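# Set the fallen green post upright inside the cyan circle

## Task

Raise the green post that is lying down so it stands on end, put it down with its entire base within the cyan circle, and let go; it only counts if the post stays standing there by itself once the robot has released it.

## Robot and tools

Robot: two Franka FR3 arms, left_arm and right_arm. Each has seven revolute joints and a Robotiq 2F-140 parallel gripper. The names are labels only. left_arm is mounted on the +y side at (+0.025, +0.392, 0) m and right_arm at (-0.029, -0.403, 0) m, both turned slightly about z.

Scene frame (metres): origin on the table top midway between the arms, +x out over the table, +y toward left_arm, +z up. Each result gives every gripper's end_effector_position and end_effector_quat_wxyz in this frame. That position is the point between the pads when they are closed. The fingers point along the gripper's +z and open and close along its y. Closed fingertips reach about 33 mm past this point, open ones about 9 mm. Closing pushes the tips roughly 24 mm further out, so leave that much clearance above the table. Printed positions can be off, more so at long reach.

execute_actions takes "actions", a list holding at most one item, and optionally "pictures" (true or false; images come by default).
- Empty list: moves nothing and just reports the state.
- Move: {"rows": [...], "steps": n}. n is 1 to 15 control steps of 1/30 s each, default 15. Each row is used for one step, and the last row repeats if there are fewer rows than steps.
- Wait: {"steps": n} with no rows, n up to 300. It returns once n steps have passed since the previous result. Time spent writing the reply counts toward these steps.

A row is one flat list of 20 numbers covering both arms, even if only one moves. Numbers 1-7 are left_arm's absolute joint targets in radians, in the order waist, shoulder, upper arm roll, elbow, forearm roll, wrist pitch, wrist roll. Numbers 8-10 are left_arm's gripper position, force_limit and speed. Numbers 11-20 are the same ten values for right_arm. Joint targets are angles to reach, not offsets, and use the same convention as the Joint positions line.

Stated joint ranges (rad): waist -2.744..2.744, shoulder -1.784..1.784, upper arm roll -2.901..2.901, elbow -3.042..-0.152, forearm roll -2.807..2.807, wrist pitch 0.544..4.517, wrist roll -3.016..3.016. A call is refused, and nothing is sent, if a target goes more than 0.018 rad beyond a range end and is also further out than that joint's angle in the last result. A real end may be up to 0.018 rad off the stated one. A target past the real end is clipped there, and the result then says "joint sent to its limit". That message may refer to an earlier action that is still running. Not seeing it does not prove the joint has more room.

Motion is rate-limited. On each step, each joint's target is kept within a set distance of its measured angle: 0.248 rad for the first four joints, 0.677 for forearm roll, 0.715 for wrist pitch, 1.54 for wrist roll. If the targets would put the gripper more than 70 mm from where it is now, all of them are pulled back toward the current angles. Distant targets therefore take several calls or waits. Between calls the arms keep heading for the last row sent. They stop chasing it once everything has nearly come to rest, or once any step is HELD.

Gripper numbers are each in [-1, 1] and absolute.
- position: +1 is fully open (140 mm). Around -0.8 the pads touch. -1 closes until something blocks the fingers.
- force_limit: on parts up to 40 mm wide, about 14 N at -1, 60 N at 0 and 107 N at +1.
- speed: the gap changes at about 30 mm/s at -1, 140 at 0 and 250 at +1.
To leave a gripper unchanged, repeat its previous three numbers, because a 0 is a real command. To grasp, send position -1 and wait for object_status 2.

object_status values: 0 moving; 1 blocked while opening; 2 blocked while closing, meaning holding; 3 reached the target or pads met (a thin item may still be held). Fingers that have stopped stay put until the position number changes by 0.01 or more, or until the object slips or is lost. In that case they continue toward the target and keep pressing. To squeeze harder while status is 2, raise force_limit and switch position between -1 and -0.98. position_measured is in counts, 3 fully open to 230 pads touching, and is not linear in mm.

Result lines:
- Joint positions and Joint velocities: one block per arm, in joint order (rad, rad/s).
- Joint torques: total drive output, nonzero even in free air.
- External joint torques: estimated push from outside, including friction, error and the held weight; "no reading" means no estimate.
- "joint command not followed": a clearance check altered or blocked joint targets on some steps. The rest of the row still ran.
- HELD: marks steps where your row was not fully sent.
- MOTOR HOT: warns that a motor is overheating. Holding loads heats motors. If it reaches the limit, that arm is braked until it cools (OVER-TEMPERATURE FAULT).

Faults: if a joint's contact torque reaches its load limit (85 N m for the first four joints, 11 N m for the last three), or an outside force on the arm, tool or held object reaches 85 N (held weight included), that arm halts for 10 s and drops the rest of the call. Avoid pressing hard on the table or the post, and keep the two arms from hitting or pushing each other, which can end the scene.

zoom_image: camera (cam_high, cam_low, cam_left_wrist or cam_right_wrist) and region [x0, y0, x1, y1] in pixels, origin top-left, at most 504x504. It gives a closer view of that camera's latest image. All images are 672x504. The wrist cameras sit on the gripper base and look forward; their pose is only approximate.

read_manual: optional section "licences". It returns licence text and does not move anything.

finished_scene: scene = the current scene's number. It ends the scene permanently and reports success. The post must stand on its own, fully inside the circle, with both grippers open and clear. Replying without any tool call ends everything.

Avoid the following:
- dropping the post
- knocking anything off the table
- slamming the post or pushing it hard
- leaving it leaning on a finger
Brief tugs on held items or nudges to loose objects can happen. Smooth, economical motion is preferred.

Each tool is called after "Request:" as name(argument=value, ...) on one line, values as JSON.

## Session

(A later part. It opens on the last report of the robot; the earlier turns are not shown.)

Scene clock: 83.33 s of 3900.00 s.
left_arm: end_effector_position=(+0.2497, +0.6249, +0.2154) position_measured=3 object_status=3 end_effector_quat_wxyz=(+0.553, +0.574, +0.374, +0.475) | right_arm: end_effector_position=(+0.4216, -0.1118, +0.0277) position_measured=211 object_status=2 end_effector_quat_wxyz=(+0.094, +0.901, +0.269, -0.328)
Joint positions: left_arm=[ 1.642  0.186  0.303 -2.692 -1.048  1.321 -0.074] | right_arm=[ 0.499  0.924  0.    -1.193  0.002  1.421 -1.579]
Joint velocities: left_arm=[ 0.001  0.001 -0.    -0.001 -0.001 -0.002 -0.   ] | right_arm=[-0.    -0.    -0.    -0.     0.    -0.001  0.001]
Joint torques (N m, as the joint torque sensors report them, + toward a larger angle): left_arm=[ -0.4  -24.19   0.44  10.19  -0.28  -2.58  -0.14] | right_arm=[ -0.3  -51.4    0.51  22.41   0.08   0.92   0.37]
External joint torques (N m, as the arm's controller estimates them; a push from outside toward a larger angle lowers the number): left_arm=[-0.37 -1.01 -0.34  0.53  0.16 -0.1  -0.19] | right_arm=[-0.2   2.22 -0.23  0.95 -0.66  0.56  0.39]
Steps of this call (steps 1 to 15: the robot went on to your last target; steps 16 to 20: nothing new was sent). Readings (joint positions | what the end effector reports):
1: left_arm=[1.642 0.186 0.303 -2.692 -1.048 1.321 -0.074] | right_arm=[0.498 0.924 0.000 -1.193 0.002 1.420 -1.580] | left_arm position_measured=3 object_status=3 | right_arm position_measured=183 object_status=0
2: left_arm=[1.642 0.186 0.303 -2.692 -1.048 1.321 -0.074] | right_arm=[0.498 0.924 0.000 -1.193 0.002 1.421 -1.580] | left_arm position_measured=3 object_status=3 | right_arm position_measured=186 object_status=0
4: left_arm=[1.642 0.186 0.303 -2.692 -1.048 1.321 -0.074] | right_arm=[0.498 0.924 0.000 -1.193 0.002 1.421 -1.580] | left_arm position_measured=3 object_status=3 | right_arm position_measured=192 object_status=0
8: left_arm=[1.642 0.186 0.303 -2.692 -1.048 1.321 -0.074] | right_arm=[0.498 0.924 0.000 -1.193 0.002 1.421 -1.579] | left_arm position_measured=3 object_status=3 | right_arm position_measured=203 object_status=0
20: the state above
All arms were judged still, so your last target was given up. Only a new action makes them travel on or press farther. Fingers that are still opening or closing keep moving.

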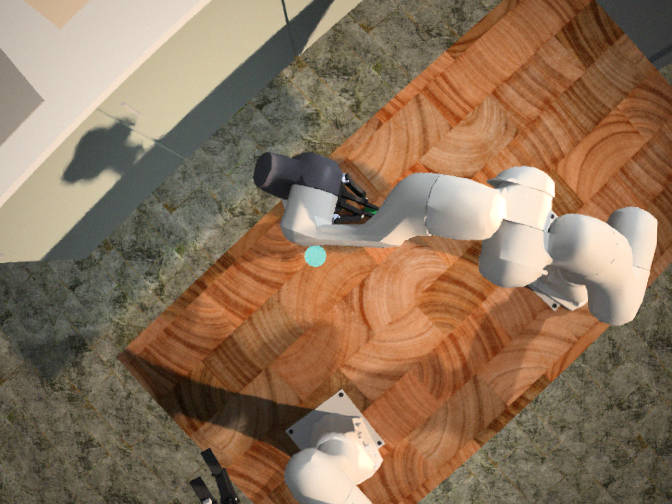

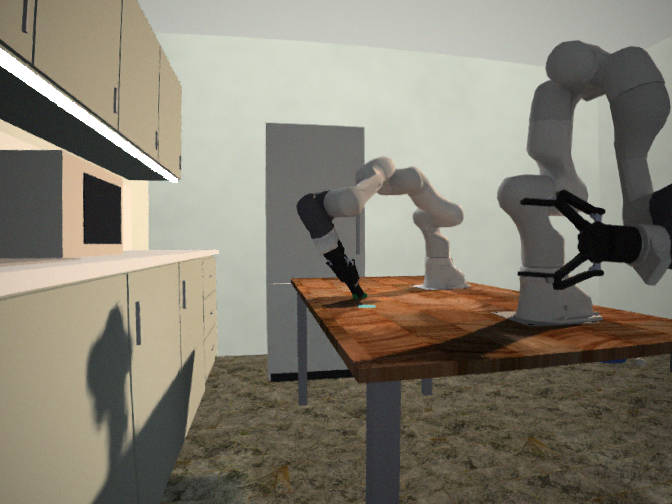

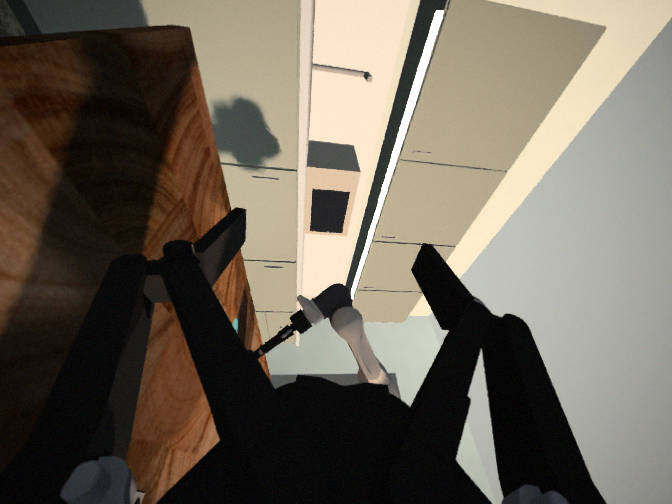

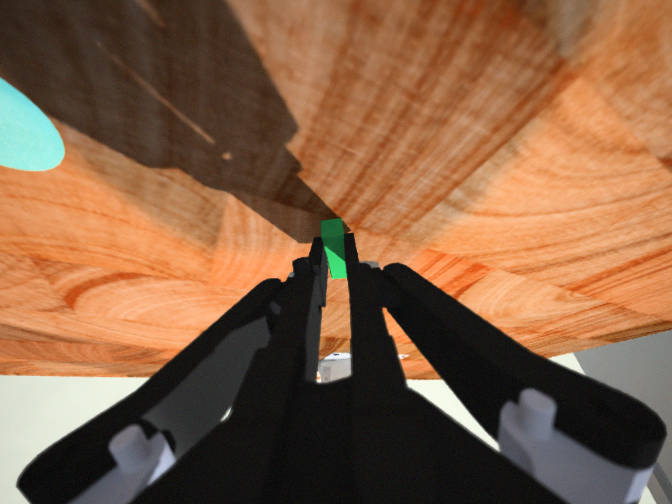

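Request:
execute_actions(actions=[{"rows":[[1.642,0.186,0.303,-2.692,-1.048,1.321,-0.074,1,0,0,0.5,0.65,0,-1.193,0,1.423,-1.571,-1,0.3,-0.8]],"steps":10}], pictures=false)

Request:
execute_actions(actions=[{"rows":[[1.642,0.186,0.303,-2.692,-1.048,1.321,-0.074,1,0,0,0.745,0.3,0,-2,0,2.9,-1.571,-1,0.3,-0.8]]}], pictures=false)

Request:
execute_actions(actions=[{"steps":20}], pictures=false)

Request:
execute_actions(actions=[{"rows":[[1.642,0.186,0.303,-2.692,-1.048,1.321,-0.074,1,0,0,0.745,0.2,0,-2.56,0,3.843,-1.571,-1,0.3,-0.8]]}], pictures=false)

Request:
execute_actions(actions=[{"steps":20}], pictures=false)

Request:
execute_actions(actions=[{"rows":[[1.642,0.186,0.303,-2.692,-1.048,1.321,-0.074,1,0,0,0.745,0.408,0,-2.56,0,3.843,-1.571,-1,0.3,-0.8]]}])

Request:
zoom_image(camera="cam_low", region=[320,245,420,320])

Request:
zoom_image(camera="cam_high", region=[270,215,370,290])

Scene clock: 110.53 s of 3900.00 s.
left_arm: end_effector_position=(+0.2497, +0.6249, +0.2154) position_measured=3 object_status=3 end_effector_quat_wxyz=(+0.553, +0.574, +0.374, +0.475) | right_arm: end_effector_position=(+0.4708, -0.0802, +0.1679) position_measured=211 object_status=2 end_effector_quat_wxyz=(+0.061, +0.934, +0.279, -0.214)
Joint positions: left_arm=[ 1.642  0.186  0.303 -2.692 -1.048  1.321 -0.074] | right_arm=[ 0.499  0.677  0.    -1.193  0.002  1.422 -1.579]
Joint velocities: left_arm=[-0.    -0.     0.    -0.     0.001 -0.001 -0.   ] | right_arm=[ 0.    -0.696  0.     0.142  0.002  0.028  0.001]
Joint torques (N m, as the joint torque sensors report them, + toward a larger angle): left_arm=[ -0.26 -22.96  -0.06   9.94  -0.2   -2.53   0.  ] | right_arm=[ -0.01 -34.74   0.25  16.65   0.19   1.02   0.33]
External joint torques (N m, as the arm's controller estimates them; a push from outside toward a larger angle lowers the number): left_arm=[-0.27  0.26 -0.89  0.25  0.24 -0.04 -0.06] | right_arm=[-0.11 -1.79 -0.32  2.53 -0.48  0.55  0.33]
Steps of this call (steps 1 to 90: nothing new was sent; then 23.87 s passed at rest; steps 91 to 100: all 10 steps of this action). Readings (joint positions | what the end effector reports):
91: left_arm=[1.642 0.186 0.303 -2.692 -1.048 1.321 -0.074] | right_arm=[0.499 0.919 0.000 -1.197 0.002 1.421 -1.579] | left_arm position_measured=3 object_status=3 | right_arm position_measured=211 object_status=2
92: left_arm=[1.642 0.186 0.303 -2.692 -1.048 1.321 -0.074] | right_arm=[0.499 0.904 0.000 -1.202 0.002 1.420 -1.579] | left_arm position_measured=3 object_status=3 | right_arm position_measured=211 object_status=2
94: left_arm=[1.642 0.186 0.303 -2.692 -1.048 1.321 -0.074] | right_arm=[0.499 0.856 0.000 -1.206 0.002 1.420 -1.579] | left_arm position_measured=3 object_status=3 | right_arm position_measured=211 object_status=2
98: left_arm=[1.642 0.186 0.303 -2.692 -1.048 1.321 -0.074] | right_arm=[0.499 0.733 0.000 -1.201 0.002 1.420 -1.579] | left_arm position_measured=3 object_status=3 | right_arm position_measured=211 object_status=2
100: the state above

Scene clock: 111.03 s of 3900.00 s.
left_arm: end_effector_position=(+0.2497, +0.6249, +0.2154) position_measured=3 object_status=3 end_effector_quat_wxyz=(+0.553, +0.574, +0.374, +0.475) | right_arm: end_effector_position=(+0.4807, +0.0951, +0.2414) position_measured=211 object_status=2 end_effector_quat_wxyz=(-0.029, +0.922, +0.379, +0.072)
Joint positions: left_arm=[ 1.642  0.186  0.303 -2.692 -1.048  1.321 -0.074] | right_arm=[ 0.702  0.356 -0.002 -1.575  0.001  2.087 -1.579]
Joint velocities: left_arm=[ 0.001  0.     0.001  0.     0.    -0.     0.001] | right_arm=[ 0.253 -0.388  0.025 -1.089 -0.001  1.856  0.001]
Joint torques (N m, as the joint torque sensors report them, + toward a larger angle): left_arm=[ -0.47 -23.9    0.    10.09  -0.34  -2.66  -0.12] | right_arm=[ -2.27 -38.37  -0.06  23.86   0.5    3.58   0.21]
External joint torques (N m, as the arm's controller estimates them; a push from outside toward a larger angle lowers the number): left_arm=[-0.53 -0.65 -0.87  0.38  0.1  -0.18 -0.18] | right_arm=[ 0.94 -1.29  2.19 -0.41 -0.18  0.93  0.2 ]
Steps of this call (steps 1 to 15: all 15 steps of this action). Readings (joint positions | what the end effector reports):
1: left_arm=[1.642 0.186 0.303 -2.692 -1.048 1.321 -0.074] | right_arm=[0.506 0.649 -0.006 -1.207 0.002 1.452 -1.579] | left_arm position_measured=3 object_status=3 | right_arm position_measured=211 object_status=2
2: left_arm=[1.642 0.186 0.303 -2.692 -1.048 1.321 -0.074] | right_arm=[0.520 0.622 -0.009 -1.226 0.001 1.488 -1.579] | left_arm position_measured=3 object_status=3 | right_arm position_measured=211 object_status=2
4: left_arm=[1.642 0.186 0.303 -2.692 -1.048 1.321 -0.074] | right_arm=[0.554 0.575 -0.010 -1.267 0.001 1.559 -1.579] | left_arm position_measured=3 object_status=3 | right_arm position_measured=211 object_status=2
8: left_arm=[1.642 0.186 0.303 -2.692 -1.048 1.321 -0.074] | right_arm=[0.619 0.485 -0.007 -1.358 0.001 1.713 -1.579] | left_arm position_measured=3 object_status=3 | right_arm position_measured=211 object_status=2
15: the state above

Scene clock: 111.70 s of 3900.00 s.
left_arm: end_effector_position=(+0.2497, +0.6249, +0.2154) position_measured=3 object_status=3 end_effector_quat_wxyz=(+0.553, +0.574, +0.374, +0.475) | right_arm: end_effector_position=(+0.4918, +0.1538, +0.1978) position_measured=211 object_status=2 end_effector_quat_wxyz=(-0.113, +0.878, +0.384, +0.262)
Joint positions: left_arm=[ 1.642  0.186  0.303 -2.692 -1.048  1.321 -0.074] | right_arm=[ 0.744  0.301  0.001 -1.998  0.001  2.878 -1.579]
Joint velocities: left_arm=[-0.001 -0.    -0.    -0.     0.001  0.     0.001] | right_arm=[ 0.    -0.    -0.001 -0.001 -0.002  0.119 -0.001]
Joint torques (N m, as the joint torque sensors report them, + toward a larger angle): left_arm=[  0.08 -23.65   0.64   9.91  -0.32  -2.54  -0.06] | right_arm=[ -0.6  -40.57  -0.51  23.07   0.28   4.05   0.42]
External joint torques (N m, as the arm's controller estimates them; a push from outside toward a larger angle lowers the number): left_arm=[ 0.09 -0.46 -0.16  0.23  0.12 -0.06 -0.11] | right_arm=[-0.48 -0.15 -0.71  0.21 -0.38  0.68  0.4 ]
Steps of this call (steps 1 to 20: the robot went on to your last target). Readings (joint positions | what the end effector reports):
1: left_arm=[1.642 0.186 0.303 -2.692 -1.048 1.321 -0.074] | right_arm=[0.710 0.343 -0.001 -1.616 0.001 2.157 -1.579] | left_arm position_measured=3 object_status=3 | right_arm position_measured=211 object_status=2
2: left_arm=[1.642 0.186 0.303 -2.692 -1.048 1.321 -0.074] | right_arm=[0.717 0.331 -0.001 -1.661 0.001 2.235 -1.579] | left_arm position_measured=3 object_status=3 | right_arm position_measured=211 object_status=2
4: left_arm=[1.642 0.186 0.303 -2.692 -1.048 1.321 -0.074] | right_arm=[0.731 0.304 -0.001 -1.788 0.001 2.432 -1.579] | left_arm position_measured=3 object_status=3 | right_arm position_measured=211 object_status=2
8: left_arm=[1.642 0.186 0.303 -2.692 -1.048 1.321 -0.074] | right_arm=[0.744 0.311 0.001 -1.965 0.001 2.683 -1.579] | left_arm position_measured=3 object_status=3 | right_arm position_measured=211 object_status=2
20: the state above

Scene clock: 112.20 s of 3900.00 s.
left_arm: end_effector_position=(+0.2497, +0.6249, +0.2154) position_measured=3 object_status=3 end_effector_quat_wxyz=(+0.553, +0.574, +0.374, +0.475) | right_arm: end_effector_position=(+0.4356, +0.0931, +0.1986) position_measured=211 object_status=2 end_effector_quat_wxyz=(-0.188, +0.806, +0.352, +0.438)
Joint positions: left_arm=[ 1.642  0.186  0.303 -2.692 -1.048  1.321 -0.074] | right_arm=[ 0.744  0.208  0.001 -2.555  0.001  3.755 -1.578]
Joint velocities: left_arm=[-0.     0.     0.001 -0.001 -0.001 -0.    -0.   ] | right_arm=[ 0.001 -0.055 -0.001 -0.041 -0.002  0.517 -0.001]
Joint torques (N m, as the joint torque sensors report them, + toward a larger angle): left_arm=[ -0.6  -22.63  -0.07   9.27  -0.24  -2.59  -0.11] | right_arm=[ -0.63 -31.51  -0.47  16.95  -0.09   3.87   0.38]
External joint torques (N m, as the arm's controller estimates them; a push from outside toward a larger angle lowers the number): left_arm=[-0.58  0.57 -0.85 -0.4   0.2  -0.1  -0.17] | right_arm=[-0.6  -0.17 -0.64 -0.18 -0.43  0.58  0.36]
Steps of this call (steps 1 to 15: all 15 steps of this action). Readings (joint positions | what the end effector reports):
1: left_arm=[1.642 0.186 0.303 -2.692 -1.048 1.321 -0.074] | right_arm=[0.744 0.290 0.001 -2.028 0.001 2.933 -1.579] | left_arm position_measured=3 object_status=3 | right_arm position_measured=211 object_status=2
2: left_arm=[1.642 0.186 0.303 -2.692 -1.048 1.321 -0.074] | right_arm=[0.744 0.274 0.001 -2.070 0.001 3.002 -1.579] | left_arm position_measured=3 object_status=3 | right_arm position_measured=211 object_status=2
4: left_arm=[1.642 0.186 0.303 -2.692 -1.048 1.321 -0.074] | right_arm=[0.744 0.244 0.001 -2.161 0.001 3.157 -1.579] | left_arm position_measured=3 object_status=3 | right_arm position_measured=211 object_status=2
8: left_arm=[1.642 0.186 0.303 -2.692 -1.048 1.321 -0.074] | right_arm=[0.744 0.202 0.001 -2.421 0.001 3.512 -1.578] | left_arm position_measured=3 object_status=3 | right_arm position_measured=211 object_status=2
15: the state above

Scene clock: 112.87 s of 3900.00 s.
left_arm: end_effector_position=(+0.2497, +0.6249, +0.2154) position_measured=3 object_status=3 end_effector_quat_wxyz=(+0.553, +0.574, +0.374, +0.475) | right_arm: end_effector_position=(+0.4403, +0.0981, +0.2274) position_measured=211 object_status=2 end_effector_quat_wxyz=(-0.203, +0.786, +0.344, +0.472)
Joint positions: left_arm=[ 1.642  0.186  0.303 -2.692 -1.048  1.321 -0.074] | right_arm=[ 0.744  0.202  0.001 -2.558  0.001  3.839 -1.578]
Joint velocities: left_arm=[ 0.    -0.001  0.    -0.001 -0.    -0.     0.002] | right_arm=[-0.001  0.001 -0.     0.    -0.     0.01  -0.001]
Joint torques (N m, as the joint torque sensors report them, + toward a larger angle): left_arm=[ -0.3  -23.26   0.22  10.44  -0.19  -2.62  -0.07] | right_arm=[ -0.59 -31.79  -0.6   16.41  -0.02   3.91   0.41]
External joint torques (N m, as the arm's controller estimates them; a push from outside toward a larger angle lowers the number): left_arm=[-0.33 -0.02 -0.62  0.72  0.25 -0.14 -0.13] | right_arm=[-0.55 -0.55 -0.77 -0.31 -0.35  0.56  0.38]
Steps of this call (steps 1 to 20: the robot went on to your last target). Readings (joint positions | what the end effector reports):
1: left_arm=[1.642 0.186 0.303 -2.692 -1.048 1.321 -0.074] | right_arm=[0.744 0.206 0.001 -2.556 0.001 3.771 -1.578] | left_arm position_measured=3 object_status=3 | right_arm position_measured=211 object_status=2
2: left_arm=[1.642 0.186 0.303 -2.692 -1.048 1.321 -0.074] | right_arm=[0.744 0.204 0.001 -2.556 0.001 3.784 -1.578] | left_arm position_measured=3 object_status=3 | right_arm position_measured=211 object_status=2
4: left_arm=[1.642 0.186 0.303 -2.692 -1.048 1.321 -0.074] | right_arm=[0.744 0.203 0.001 -2.557 0.001 3.803 -1.578] | left_arm position_measured=3 object_status=3 | right_arm position_measured=211 object_status=2
8: left_arm=[1.642 0.186 0.303 -2.692 -1.048 1.321 -0.074] | right_arm=[0.744 0.202 0.001 -2.557 0.001 3.824 -1.578] | left_arm position_measured=3 object_status=3 | right_arm position_measured=211 object_status=2
20: the state above

Scene clock: 113.37 s of 3900.00 s.
left_arm: end_effector_position=(+0.2497, +0.6249, +0.2154) position_measured=3 object_status=3 end_effector_quat_wxyz=(+0.553, +0.574, +0.374, +0.475) | right_arm: end_effector_position=(+0.4141, +0.0702, +0.0874) position_measured=211 object_status=2 end_effector_quat_wxyz=(-0.166, +0.831, +0.363, +0.387)
Joint positions: left_arm=[ 1.642  0.186  0.303 -2.692 -1.048  1.321 -0.074] | right_arm=[ 0.744  0.409  0.001 -2.562  0.001  3.84  -1.578]
Joint velocities: left_arm=[ 0.     0.     0.     0.001  0.001  0.001 -0.   ] | right_arm=[-0.001 -0.001 -0.001  0.    -0.001  0.001 -0.   ]
Joint torques (N m, as the joint torque sensors report them, + toward a larger angle): left_arm=[  0.2  -23.39  -0.46   9.93  -0.27  -2.49  -0.13] | right_arm=[ -0.73 -33.91  -0.64  15.61  -0.23   4.02   0.42]
External joint torques (N m, as the arm's controller estimates them; a push from outside toward a larger angle lowers the number): left_arm=[ 0.22 -0.15 -1.26  0.16  0.18 -0.01 -0.19] | right_arm=[-0.6  -0.06 -0.92  2.66 -0.4   0.51  0.4 ]
Steps of this call (steps 1 to 15: all 15 steps of this action). Readings (joint positions | what the end effector reports):
1: left_arm=[1.642 0.186 0.303 -2.692 -1.048 1.321 -0.074] | right_arm=[0.744 0.213 0.001 -2.554 0.001 3.843 -1.578] | left_arm position_measured=3 object_status=3 | right_arm position_measured=211 object_status=2
2: left_arm=[1.642 0.186 0.303 -2.692 -1.048 1.321 -0.074] | right_arm=[0.744 0.237 0.001 -2.551 0.001 3.844 -1.578] | left_arm position_measured=3 object_status=3 | right_arm position_measured=211 object_status=2
4: left_arm=[1.642 0.186 0.303 -2.692 -1.048 1.321 -0.074] | right_arm=[0.744 0.293 0.001 -2.552 0.001 3.845 -1.578] | left_arm position_measured=3 object_status=3 | right_arm position_measured=211 object_status=2
8: left_arm=[1.642 0.186 0.303 -2.692 -1.048 1.321 -0.074] | right_arm=[0.744 0.390 0.001 -2.560 0.001 3.842 -1.578] | left_arm position_measured=3 object_status=3 | right_arm position_measured=211 object_status=2
15: the state above

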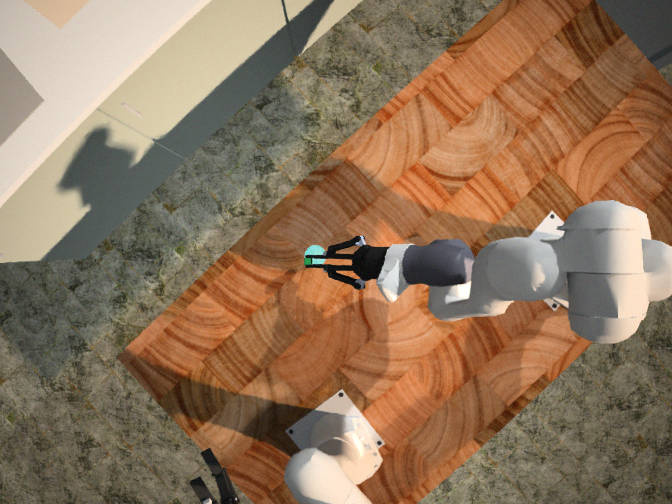

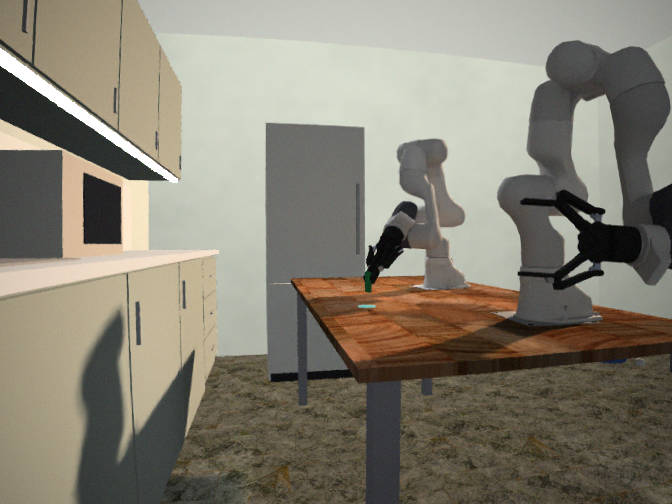

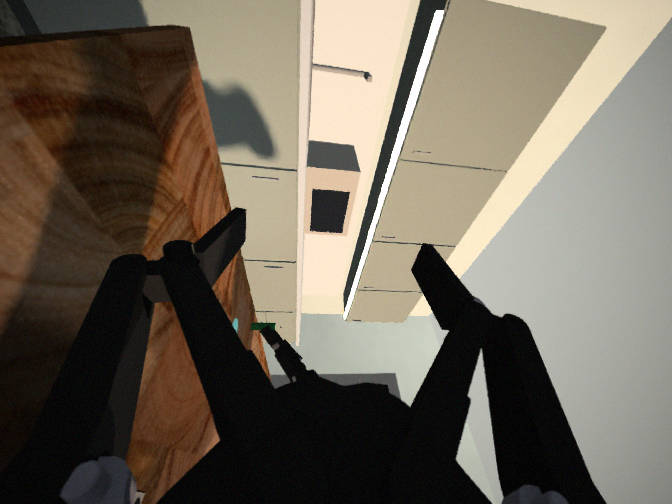

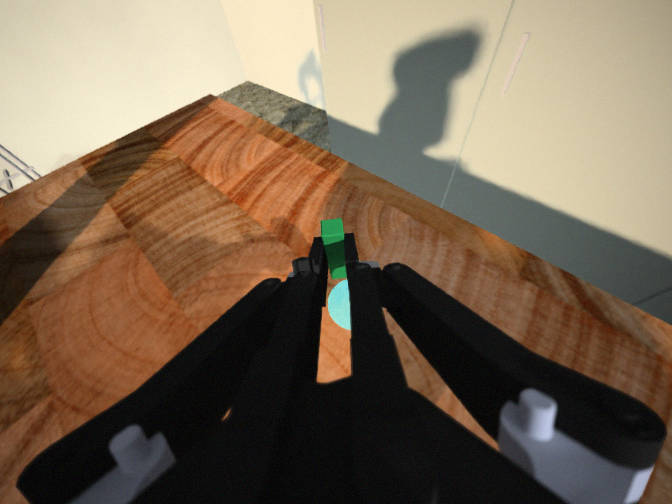

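Region (320, 245, 420, 320) of cam_low's 672x504 image, scaled by 5.040, with more detail than that image has; it fills the top 378 rows of this view, and the rest is white.

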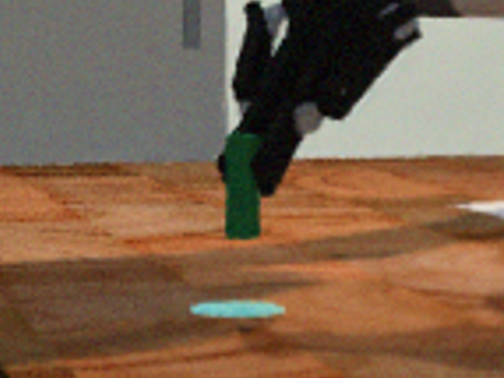

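Region (270, 215, 370, 290) of cam_high's 672x504 image, scaled by 5.040, with more detail than that image has; it fills the top 378 rows of this view, and the rest is white.

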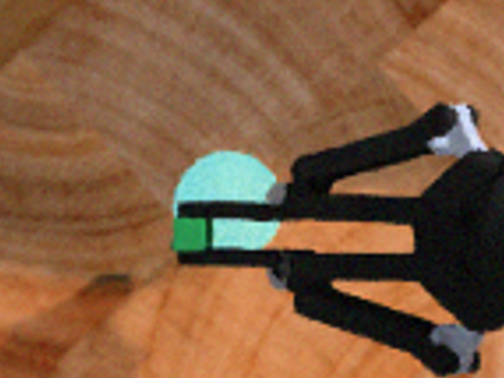

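Request:
execute_actions(actions=[{"rows":[[1.642,0.186,0.303,-2.692,-1.048,1.321,-0.074,1,0,0,0.72,0.42,0,-2.563,0,3.972,-1.571,-1,0.3,-0.8],[1.642,0.186,0.303,-2.692,-1.048,1.321,-0.074,1,0,0,0.72,0.44,0,-2.563,0,3.972,-1.571,-1,0.3,-0.8],[1.642,0.186,0.303,-2.692,-1.048,1.321,-0.074,1,0,0,0.72,0.5,0,-2.563,0,3.972,-1.571,-1,0.3,-0.8]],"steps":12}], pictures=false)

Request:
execute_actions(actions=[{"rows":[[1.642,0.186,0.303,-2.692,-1.048,1.321,-0.074,1,0,0,0.72,0.53,0,-2.563,0,3.972,-1.571,-1,0.3,-0.8]]}])

Request:
zoom_image(camera="cam_low", region=[320,245,420,320])

Request:
zoom_image(camera="cam_high", region=[270,215,370,290])

Scene clock: 127.30 s of 3900.00 s.
left_arm: end_effector_position=(+0.2497, +0.6249, +0.2154) position_measured=3 object_status=3 end_effector_quat_wxyz=(+0.553, +0.574, +0.374, +0.475) | right_arm: end_effector_position=(+0.4187, +0.0541, +0.0635) position_measured=211 object_status=2 end_effector_quat_wxyz=(-0.166, +0.830, +0.352, +0.399)
Joint positions: left_arm=[ 1.642  0.186  0.303 -2.692 -1.048  1.321 -0.074] | right_arm=[ 0.722  0.499  0.001 -2.564  0.001  3.956 -1.578]
Joint velocities: left_arm=[ 0.001 -0.     0.    -0.     0.    -0.    -0.001] | right_arm=[ 0.001  0.     0.    -0.001 -0.     0.081  0.001]
Joint torques (N m, as the joint torque sensors report them, + toward a larger angle): left_arm=[ -1.28 -22.3    0.47   9.67  -0.16  -2.44  -0.14] | right_arm=[ -2.29 -33.48  -0.08  12.73  -0.19   4.     0.41]
External joint torques (N m, as the arm's controller estimates them; a push from outside toward a larger angle lowers the number): left_arm=[-1.35  0.95 -0.41 -0.05  0.29  0.03 -0.2 ] | right_arm=[-2.22  0.76 -0.5   1.78 -0.27  0.55  0.39]
Steps of this call (steps 1 to 15: the robot went on to your last target; steps 16 to 90: nothing new was sent; then 10.53 s passed at rest; steps 91 to 102: all 12 steps of this action). Readings (joint positions | what the end effector reports):
91: left_arm=[1.642 0.186 0.303 -2.692 -1.048 1.321 -0.074] | right_arm=[0.741 0.411 0.003 -2.562 0.001 3.859 -1.578] | left_arm position_measured=3 object_status=3 | right_arm position_measured=211 object_status=2
92: left_arm=[1.642 0.186 0.303 -2.692 -1.048 1.321 -0.074] | right_arm=[0.736 0.416 0.003 -2.562 0.001 3.880 -1.578] | left_arm position_measured=3 object_status=3 | right_arm position_measured=211 object_status=2
94: left_arm=[1.642 0.186 0.303 -2.692 -1.048 1.321 -0.074] | right_arm=[0.727 0.449 0.001 -2.559 0.001 3.913 -1.578] | left_arm position_measured=3 object_status=3 | right_arm position_measured=211 object_status=2
98: left_arm=[1.642 0.186 0.303 -2.692 -1.048 1.321 -0.074] | right_arm=[0.722 0.496 0.001 -2.564 0.001 3.941 -1.578] | left_arm position_measured=3 object_status=3 | right_arm position_measured=211 object_status=2
102: the state above

Scene clock: 127.80 s of 3900.00 s.
left_arm: end_effector_position=(+0.2497, +0.6249, +0.2154) position_measured=3 object_status=3 end_effector_quat_wxyz=(+0.553, +0.574, +0.374, +0.475) | right_arm: end_effector_position=(+0.4148, +0.0501, +0.0495) position_measured=211 object_status=2 end_effector_quat_wxyz=(-0.163, +0.833, +0.354, +0.393)
Joint positions: left_arm=[ 1.642  0.186  0.303 -2.692 -1.048  1.321 -0.074] | right_arm=[ 0.722  0.528  0.001 -2.562  0.001  3.969 -1.578]
Joint velocities: left_arm=[-0.001 -0.001 -0.     0.001  0.     0.     0.   ] | right_arm=[ 0.002  0.    -0.     0.    -0.     0.005 -0.001]
Joint torques (N m, as the joint torque sensors report them, + toward a larger angle): left_arm=[ -0.44 -23.38   0.06  10.42  -0.24  -2.51  -0.11] | right_arm=[ -2.12 -32.74  -0.01  11.15  -0.21   3.91   0.4 ]
External joint torques (N m, as the arm's controller estimates them; a push from outside toward a larger angle lowers the number): left_arm=[-0.4  -0.12 -0.72  0.67  0.21 -0.02 -0.17] | right_arm=[-2.14  1.78 -0.53  0.68 -0.26  0.42  0.38]
Steps of this call (steps 1 to 15: all 15 steps of this action). Readings (joint positions | what the end effector reports):
1: left_arm=[1.642 0.186 0.303 -2.692 -1.048 1.321 -0.074] | right_arm=[0.722 0.502 0.001 -2.563 0.001 3.960 -1.578] | left_arm position_measured=3 object_status=3 | right_arm position_measured=211 object_status=2
2: left_arm=[1.642 0.186 0.303 -2.692 -1.048 1.321 -0.074] | right_arm=[0.722 0.509 0.001 -2.562 0.001 3.962 -1.578] | left_arm position_measured=3 object_status=3 | right_arm position_measured=211 object_status=2
4: left_arm=[1.642 0.186 0.303 -2.692 -1.048 1.321 -0.074] | right_arm=[0.722 0.521 0.001 -2.562 0.001 3.964 -1.578] | left_arm position_measured=3 object_status=3 | right_arm position_measured=211 object_status=2
8: left_arm=[1.642 0.186 0.303 -2.692 -1.048 1.321 -0.074] | right_arm=[0.722 0.528 0.001 -2.562 0.001 3.966 -1.578] | left_arm position_measured=3 object_status=3 | right_arm position_measured=211 object_status=2
15: the state above

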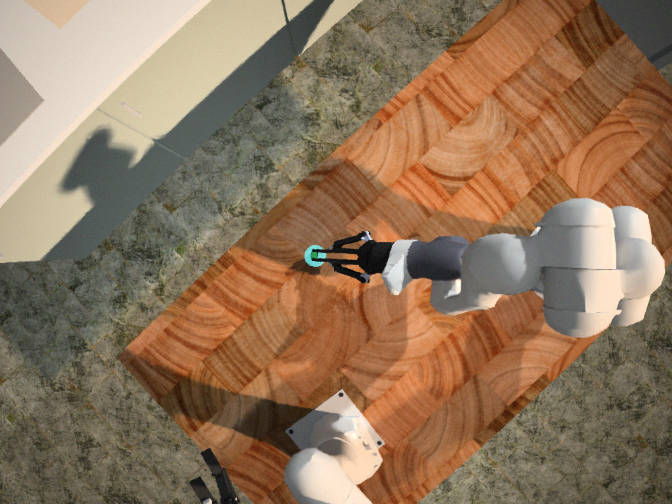

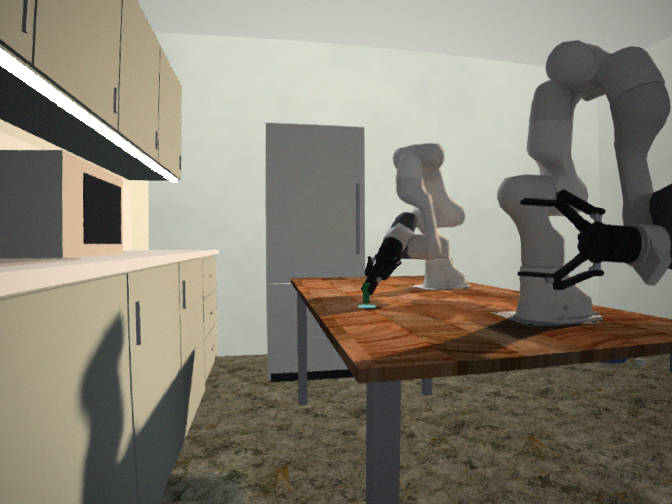

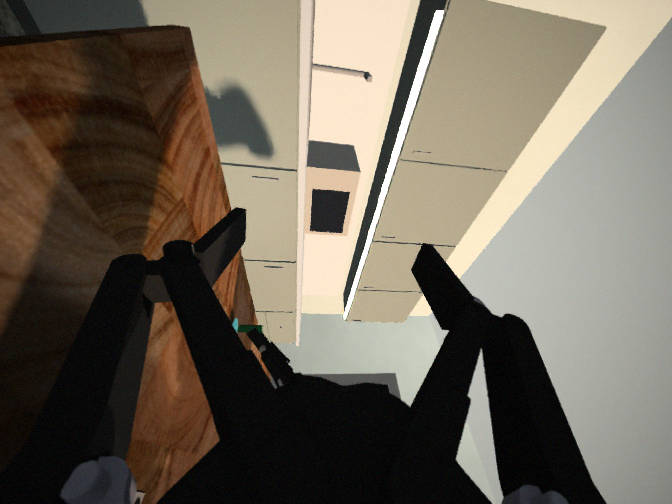

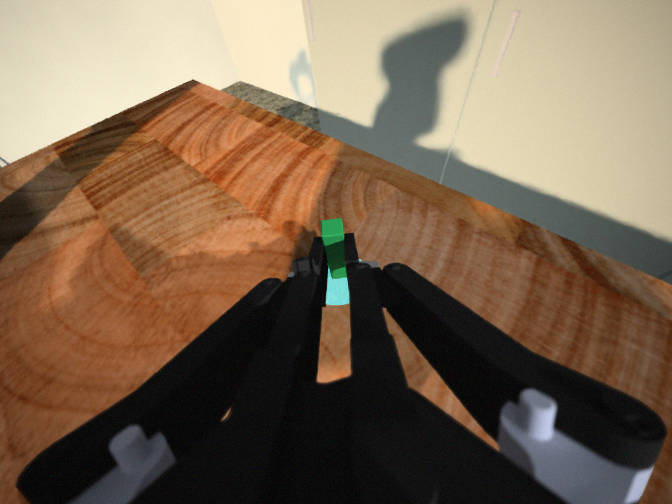

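Region (320, 245, 420, 320) of cam_low's 672x504 image, scaled by 5.040, with more detail than that image has; it fills the top 378 rows of this view, and the rest is white.

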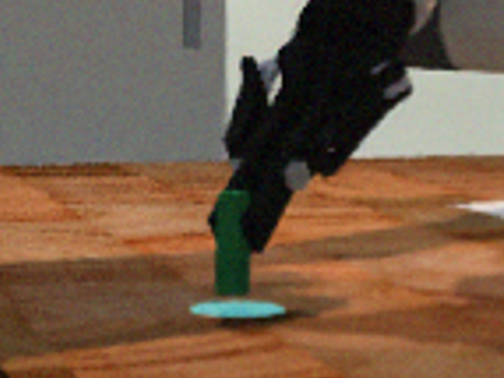

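Region (270, 215, 370, 290) of cam_high's 672x504 image, scaled by 5.040, with more detail than that image has; it fills the top 378 rows of this view, and the rest is white.

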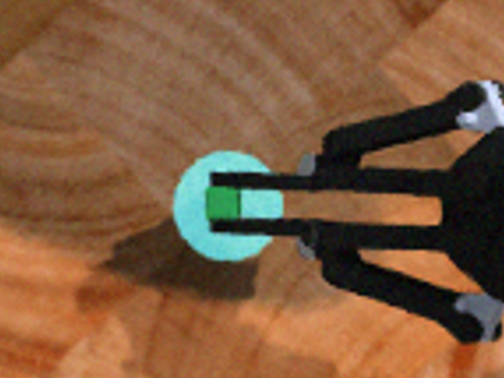

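About 11 mm left.

Request:
execute_actions(actions=[{"rows":[[1.642,0.186,0.303,-2.692,-1.048,1.321,-0.074,1,0,0,0.72,0.535,0,-2.563,0,3.998,-1.571,-1,0.3,-0.8],[1.642,0.186,0.303,-2.692,-1.048,1.321,-0.074,1,0,0,0.72,0.54,0,-2.563,0,3.998,-1.571,-1,0.3,-0.8],[1.642,0.186,0.303,-2.692,-1.048,1.321,-0.074,1,0,0,0.72,0.545,0,-2.563,0,3.998,-1.571,-1,0.3,-0.8],[1.642,0.186,0.303,-2.692,-1.048,1.321,-0.074,1,0,0,0.72,0.55,0,-2.563,0,3.998,-1.571,-1,0.3,-0.8],[1.642,0.186,0.303,-2.692,-1.048,1.321,-0.074,1,0,0,0.72,0.555,0,-2.563,0,3.998,-1.571,-1,0.3,-0.8],[1.642,0.186,0.303,-2.692,-1.048,1.321,-0.074,1,0,0,0.72,0.56,0,-2.563,0,3.998,-1.571,-1,0.3,-0.8]]}])

Request:
zoom_image(camera="cam_low", region=[320,245,420,320])

Scene clock: 143.33 s of 3900.00 s.
left_arm: end_effector_position=(+0.2497, +0.6249, +0.2154) position_measured=3 object_status=3 end_effector_quat_wxyz=(+0.553, +0.574, +0.374, +0.475) | right_arm: end_effector_position=(+0.4117, +0.0468, +0.0398) position_measured=211 object_status=2 end_effector_quat_wxyz=(-0.163, +0.833, +0.354, +0.392)
Joint positions: left_arm=[ 1.642  0.186  0.303 -2.692 -1.048  1.321 -0.074] | right_arm=[ 0.722  0.556  0.001 -2.562  0.001  3.996 -1.578]
Joint velocities: left_arm=[-0.     0.    -0.001  0.    -0.001  0.     0.001] | right_arm=[-0.001  0.001 -0.001  0.     0.001  0.006  0.002]
Joint torques (N m, as the joint torque sensors report them, + toward a larger angle): left_arm=[ -1.21 -23.1    0.22  10.    -0.3   -2.49  -0.11] | right_arm=[ -2.59 -31.82  -0.16  10.62  -0.21   3.8    0.37]
External joint torques (N m, as the arm's controller estimates them; a push from outside toward a larger angle lowers the number): left_arm=[-1.18  0.13 -0.56  0.25  0.15  0.   -0.17] | right_arm=[-2.5   2.92 -0.62  0.73 -0.25  0.3   0.35]
Steps of this call (steps 1 to 15: the robot went on to your last target; steps 16 to 90: nothing new was sent; then 12.03 s passed at rest; steps 91 to 105: all 15 steps of this action). Readings (joint positions | what the end effector reports):
91: left_arm=[1.642 0.186 0.303 -2.692 -1.048 1.321 -0.074] | right_arm=[0.722 0.529 0.001 -2.562 0.001 3.973 -1.578] | left_arm position_measured=3 object_status=3 | right_arm position_measured=211 object_status=2
92: left_arm=[1.642 0.186 0.303 -2.692 -1.048 1.321 -0.074] | right_arm=[0.722 0.530 0.001 -2.562 0.001 3.978 -1.578] | left_arm position_measured=3 object_status=3 | right_arm position_measured=211 object_status=2
94: left_arm=[1.642 0.186 0.303 -2.692 -1.048 1.321 -0.074] | right_arm=[0.722 0.537 0.001 -2.562 0.001 3.984 -1.578] | left_arm position_measured=3 object_status=3 | right_arm position_measured=211 object_status=2
98: left_arm=[1.642 0.186 0.303 -2.692 -1.048 1.321 -0.074] | right_arm=[0.722 0.554 0.001 -2.562 0.001 3.990 -1.578] | left_arm position_measured=3 object_status=3 | right_arm position_measured=211 object_status=2
105: the state above

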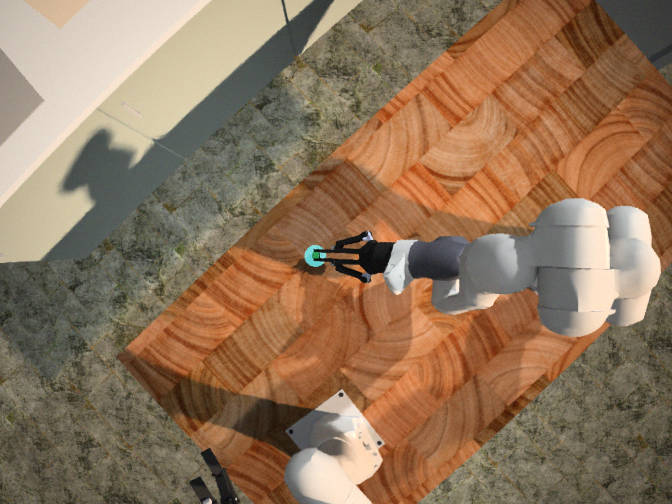

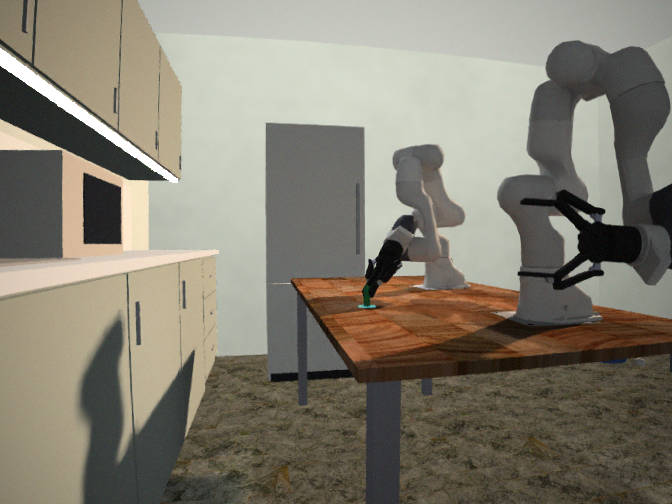

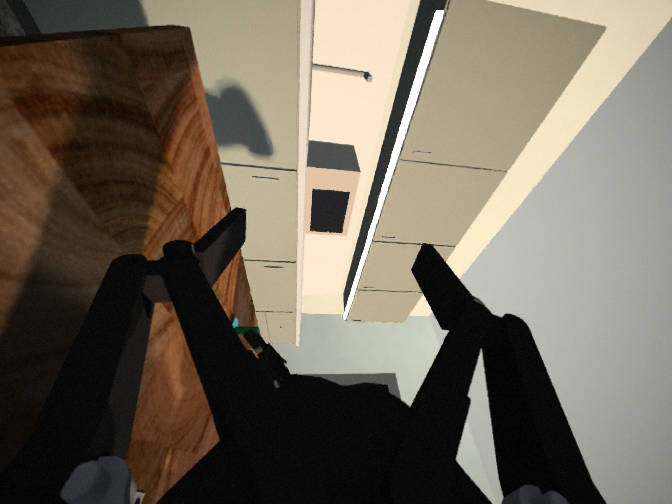

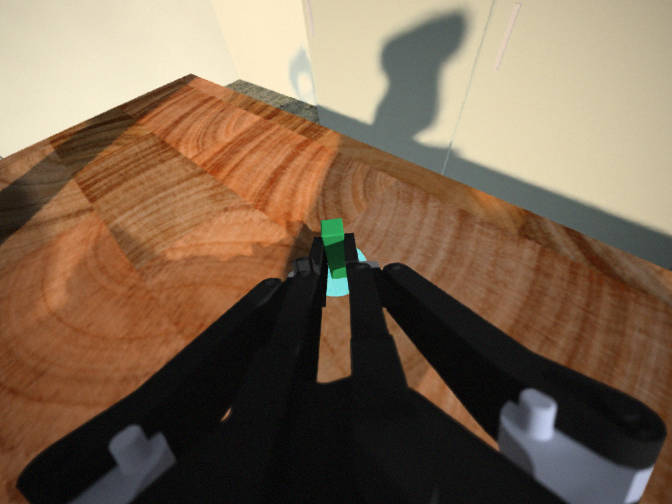

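Region (320, 245, 420, 320) of cam_low's 672x504 image, scaled by 5.040, with more detail than that image has; it fills the top 378 rows of this view, and the rest is white.

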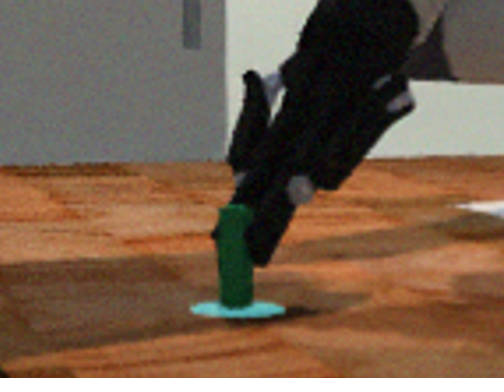

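Request:
execute_actions(actions=[{"rows":[[1.642,0.186,0.303,-2.692,-1.048,1.321,-0.074,1,0,0,0.72,0.564,0,-2.563,0,3.998,-1.571,-1,0.3,-0.8]],"steps":12}], pictures=false)

Request:
execute_actions(actions=[{"rows":[[1.642,0.186,0.303,-2.692,-1.048,1.321,-0.074,1,0,0,0.72,0.564,0,-2.563,0,3.998,-1.571,0.3,0.3,-0.3]]}], pictures=false)

Request:
execute_actions(actions=[{"rows":[[1.642,0.186,0.303,-2.692,-1.048,1.321,-0.074,1,0,0,0.72,0.35,0,-2.65,0,3.9,-1.571,0.3,0.3,-0.3]]}])

Scene clock: 151.30 s of 3900.00 s.
left_arm: end_effector_position=(+0.2497, +0.6249, +0.2154) position_measured=3 object_status=3 end_effector_quat_wxyz=(+0.553, +0.574, +0.374, +0.475) | right_arm: end_effector_position=(+0.4116, +0.0468, +0.0397) position_measured=211 object_status=2 end_effector_quat_wxyz=(-0.163, +0.833, +0.353, +0.393)
Joint positions: left_arm=[ 1.642  0.186  0.303 -2.692 -1.048  1.321 -0.074] | right_arm=[ 0.722  0.559  0.001 -2.562  0.001  4.    -1.578]
Joint velocities: left_arm=[-0.    -0.    -0.    -0.001  0.    -0.     0.   ] | right_arm=[-0.    -0.     0.001 -0.001  0.001  0.001  0.   ]
Joint torques (N m, as the joint torque sensors report them, + toward a larger angle): left_arm=[ -0.2  -23.67   0.31   9.61  -0.32  -2.46  -0.02] | right_arm=[ -2.16 -31.08   0.19  10.45  -0.21   3.27   0.33]
External joint torques (N m, as the arm's controller estimates them; a push from outside toward a larger angle lowers the number): left_arm=[-0.18 -0.41 -0.48 -0.09  0.12  0.04 -0.08] | right_arm=[-2.23  3.67 -0.4   0.62 -0.21 -0.23  0.31]
Steps of this call (steps 1 to 15: the robot went on to your last target; steps 16 to 90: nothing new was sent; then 4.57 s passed at rest; steps 91 to 102: all 12 steps of this action). Readings (joint positions | what the end effector reports):
91: left_arm=[1.642 0.186 0.303 -2.692 -1.048 1.321 -0.074] | right_arm=[0.722 0.557 0.001 -2.562 0.001 3.997 -1.578] | left_arm position_measured=3 object_status=3 | right_arm position_measured=211 object_status=2
92: left_arm=[1.642 0.186 0.303 -2.692 -1.048 1.321 -0.074] | right_arm=[0.722 0.557 0.001 -2.562 0.001 3.998 -1.578] | left_arm position_measured=3 object_status=3 | right_arm position_measured=211 object_status=2
94: left_arm=[1.642 0.186 0.303 -2.692 -1.048 1.321 -0.074] | right_arm=[0.722 0.558 0.001 -2.562 0.001 3.999 -1.578] | left_arm position_measured=3 object_status=3 | right_arm position_measured=211 object_status=2
98: left_arm=[1.642 0.186 0.303 -2.692 -1.048 1.321 -0.074] | right_arm=[0.722 0.558 0.001 -2.562 0.001 4.000 -1.578] | left_arm position_measured=3 object_status=3 | right_arm position_measured=211 object_status=2
102: the state above

Scene clock: 151.80 s of 3900.00 s.
left_arm: end_effector_position=(+0.2497, +0.6249, +0.2154) position_measured=3 object_status=3 end_effector_quat_wxyz=(+0.553, +0.574, +0.374, +0.475) | right_arm: end_effector_position=(+0.4110, +0.0462, +0.0378) position_measured=132 object_status=0 end_effector_quat_wxyz=(-0.163, +0.834, +0.354, +0.392)
Joint positions: left_arm=[ 1.642  0.186  0.303 -2.692 -1.048  1.321 -0.074] | right_arm=[ 0.722  0.561  0.001 -2.562  0.001  4.    -1.578]
Joint velocities: left_arm=[ 0.    -0.001  0.     0.001  0.    -0.    -0.   ] | right_arm=[-0.001 -0.001 -0.    -0.     0.    -0.002 -0.   ]
Joint torques (N m, as the joint torque sensors report them, + toward a larger angle): left_arm=[ -0.41 -23.29   0.29   9.09  -0.35  -2.62  -0.14] | right_arm=[ -2.15 -32.7   -0.07  10.83  -0.22   3.32   0.38]
External joint torques (N m, as the arm's controller estimates them; a push from outside toward a larger angle lowers the number): left_arm=[-0.43 -0.05 -0.54 -0.64  0.1  -0.13 -0.2 ] | right_arm=[-2.19  2.07 -0.64  1.05 -0.22 -0.18  0.36]
Steps of this call (steps 1 to 15: all 15 steps of this action). Readings (joint positions | what the end effector reports):
1: left_arm=[1.642 0.186 0.303 -2.692 -1.048 1.321 -0.074] | right_arm=[0.722 0.559 0.001 -2.562 0.001 4.000 -1.578] | left_arm position_measured=3 object_status=3 | right_arm position_measured=211 object_status=0
2: left_arm=[1.642 0.186 0.303 -2.692 -1.048 1.321 -0.074] | right_arm=[0.722 0.559 0.001 -2.562 0.001 4.000 -1.578] | left_arm position_measured=3 object_status=3 | right_arm position_measured=211 object_status=0
4: left_arm=[1.642 0.186 0.303 -2.692 -1.048 1.321 -0.074] | right_arm=[0.722 0.560 0.001 -2.562 0.001 4.000 -1.578] | left_arm position_measured=3 object_status=3 | right_arm position_measured=195 object_status=0
8: left_arm=[1.642 0.186 0.303 -2.692 -1.048 1.321 -0.074] | right_arm=[0.722 0.561 0.001 -2.562 0.001 4.000 -1.578] | left_arm position_measured=3 object_status=3 | right_arm position_measured=172 object_status=0
15: the state above

Scene clock: 152.30 s of 3900.00 s.
left_arm: end_effector_position=(+0.2497, +0.6249, +0.2154) position_measured=3 object_status=3 end_effector_quat_wxyz=(+0.553, +0.574, +0.374, +0.475) | right_arm: end_effector_position=(+0.4111, +0.0458, +0.1074) position_measured=91 object_status=3 end_effector_quat_wxyz=(-0.169, +0.827, +0.351, +0.406)
Joint positions: left_arm=[ 1.642  0.186  0.303 -2.692 -1.048  1.321 -0.074] | right_arm=[ 0.722  0.35   0.001 -2.647  0.001  3.908 -1.578]
Joint velocities: left_arm=[-0.001  0.    -0.    -0.001 -0.002 -0.     0.002] | right_arm=[-0.    -0.    -0.002 -0.004  0.001 -0.036  0.   ]
Joint torques (N m, as the joint torque sensors report them, + toward a larger angle): left_arm=[ -0.52 -23.41   0.24  10.13  -0.26  -2.53   0.07] | right_arm=[ -2.17 -31.05   0.03  12.29  -0.12   3.25   0.38]
External joint torques (N m, as the arm's controller estimates them; a push from outside toward a larger angle lowers the number): left_arm=[-0.49 -0.19 -0.55  0.41  0.18 -0.05  0.01] | right_arm=[-2.16  0.58 -0.3  -0.15 -0.25 -0.24  0.36]
Steps of this call (steps 1 to 15: all 15 steps of this action). Readings (joint positions | what the end effector reports):
1: left_arm=[1.642 0.186 0.303 -2.692 -1.048 1.321 -0.074] | right_arm=[0.722 0.538 0.001 -2.585 0.001 3.981 -1.578] | left_arm position_measured=3 object_status=3 | right_arm position_measured=126 object_status=0
2: left_arm=[1.642 0.186 0.303 -2.692 -1.048 1.321 -0.074] | right_arm=[0.722 0.488 0.001 -2.614 0.001 3.963 -1.578] | left_arm position_measured=3 object_status=3 | right_arm position_measured=120 object_status=0
4: left_arm=[1.642 0.186 0.303 -2.692 -1.048 1.321 -0.074] | right_arm=[0.722 0.404 0.001 -2.632 0.001 3.945 -1.578] | left_arm position_measured=3 object_status=3 | right_arm position_measured=109 object_status=0
8: left_arm=[1.642 0.186 0.303 -2.692 -1.048 1.321 -0.074] | right_arm=[0.722 0.351 0.001 -2.640 0.001 3.926 -1.578] | left_arm position_measured=3 object_status=3 | right_arm position_measured=91 object_status=0
15: the state above

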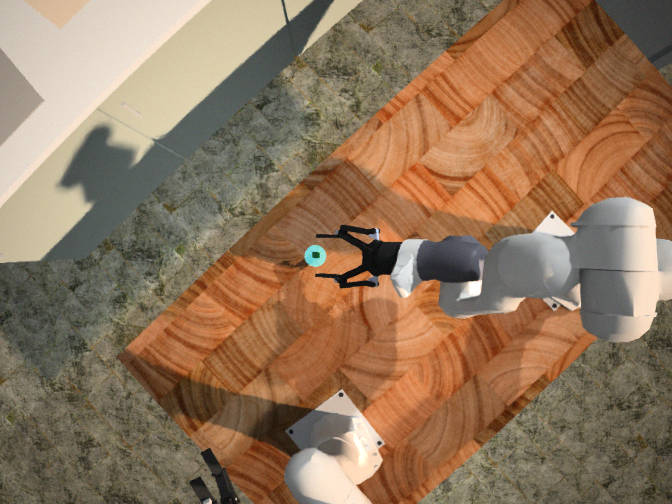

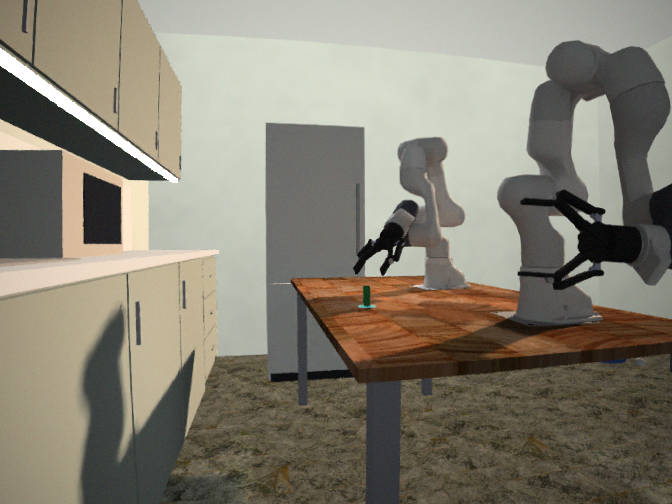

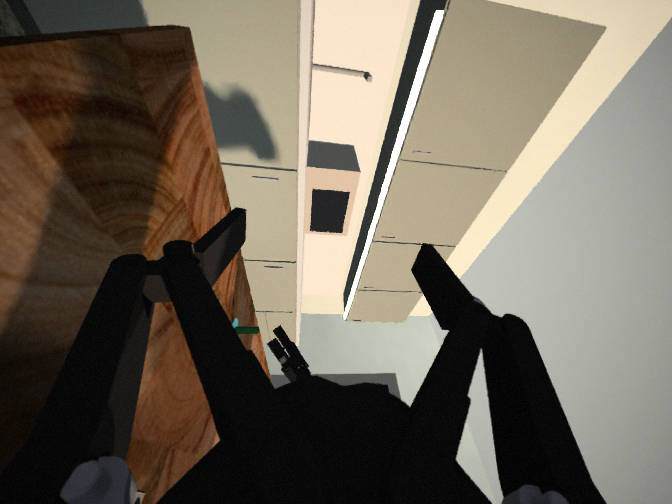

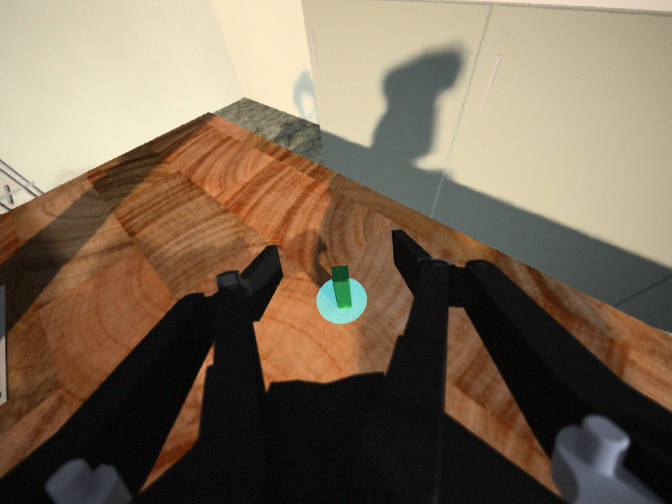

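Request:
finished_scene(scene=1)

The scene is finished: the task was done.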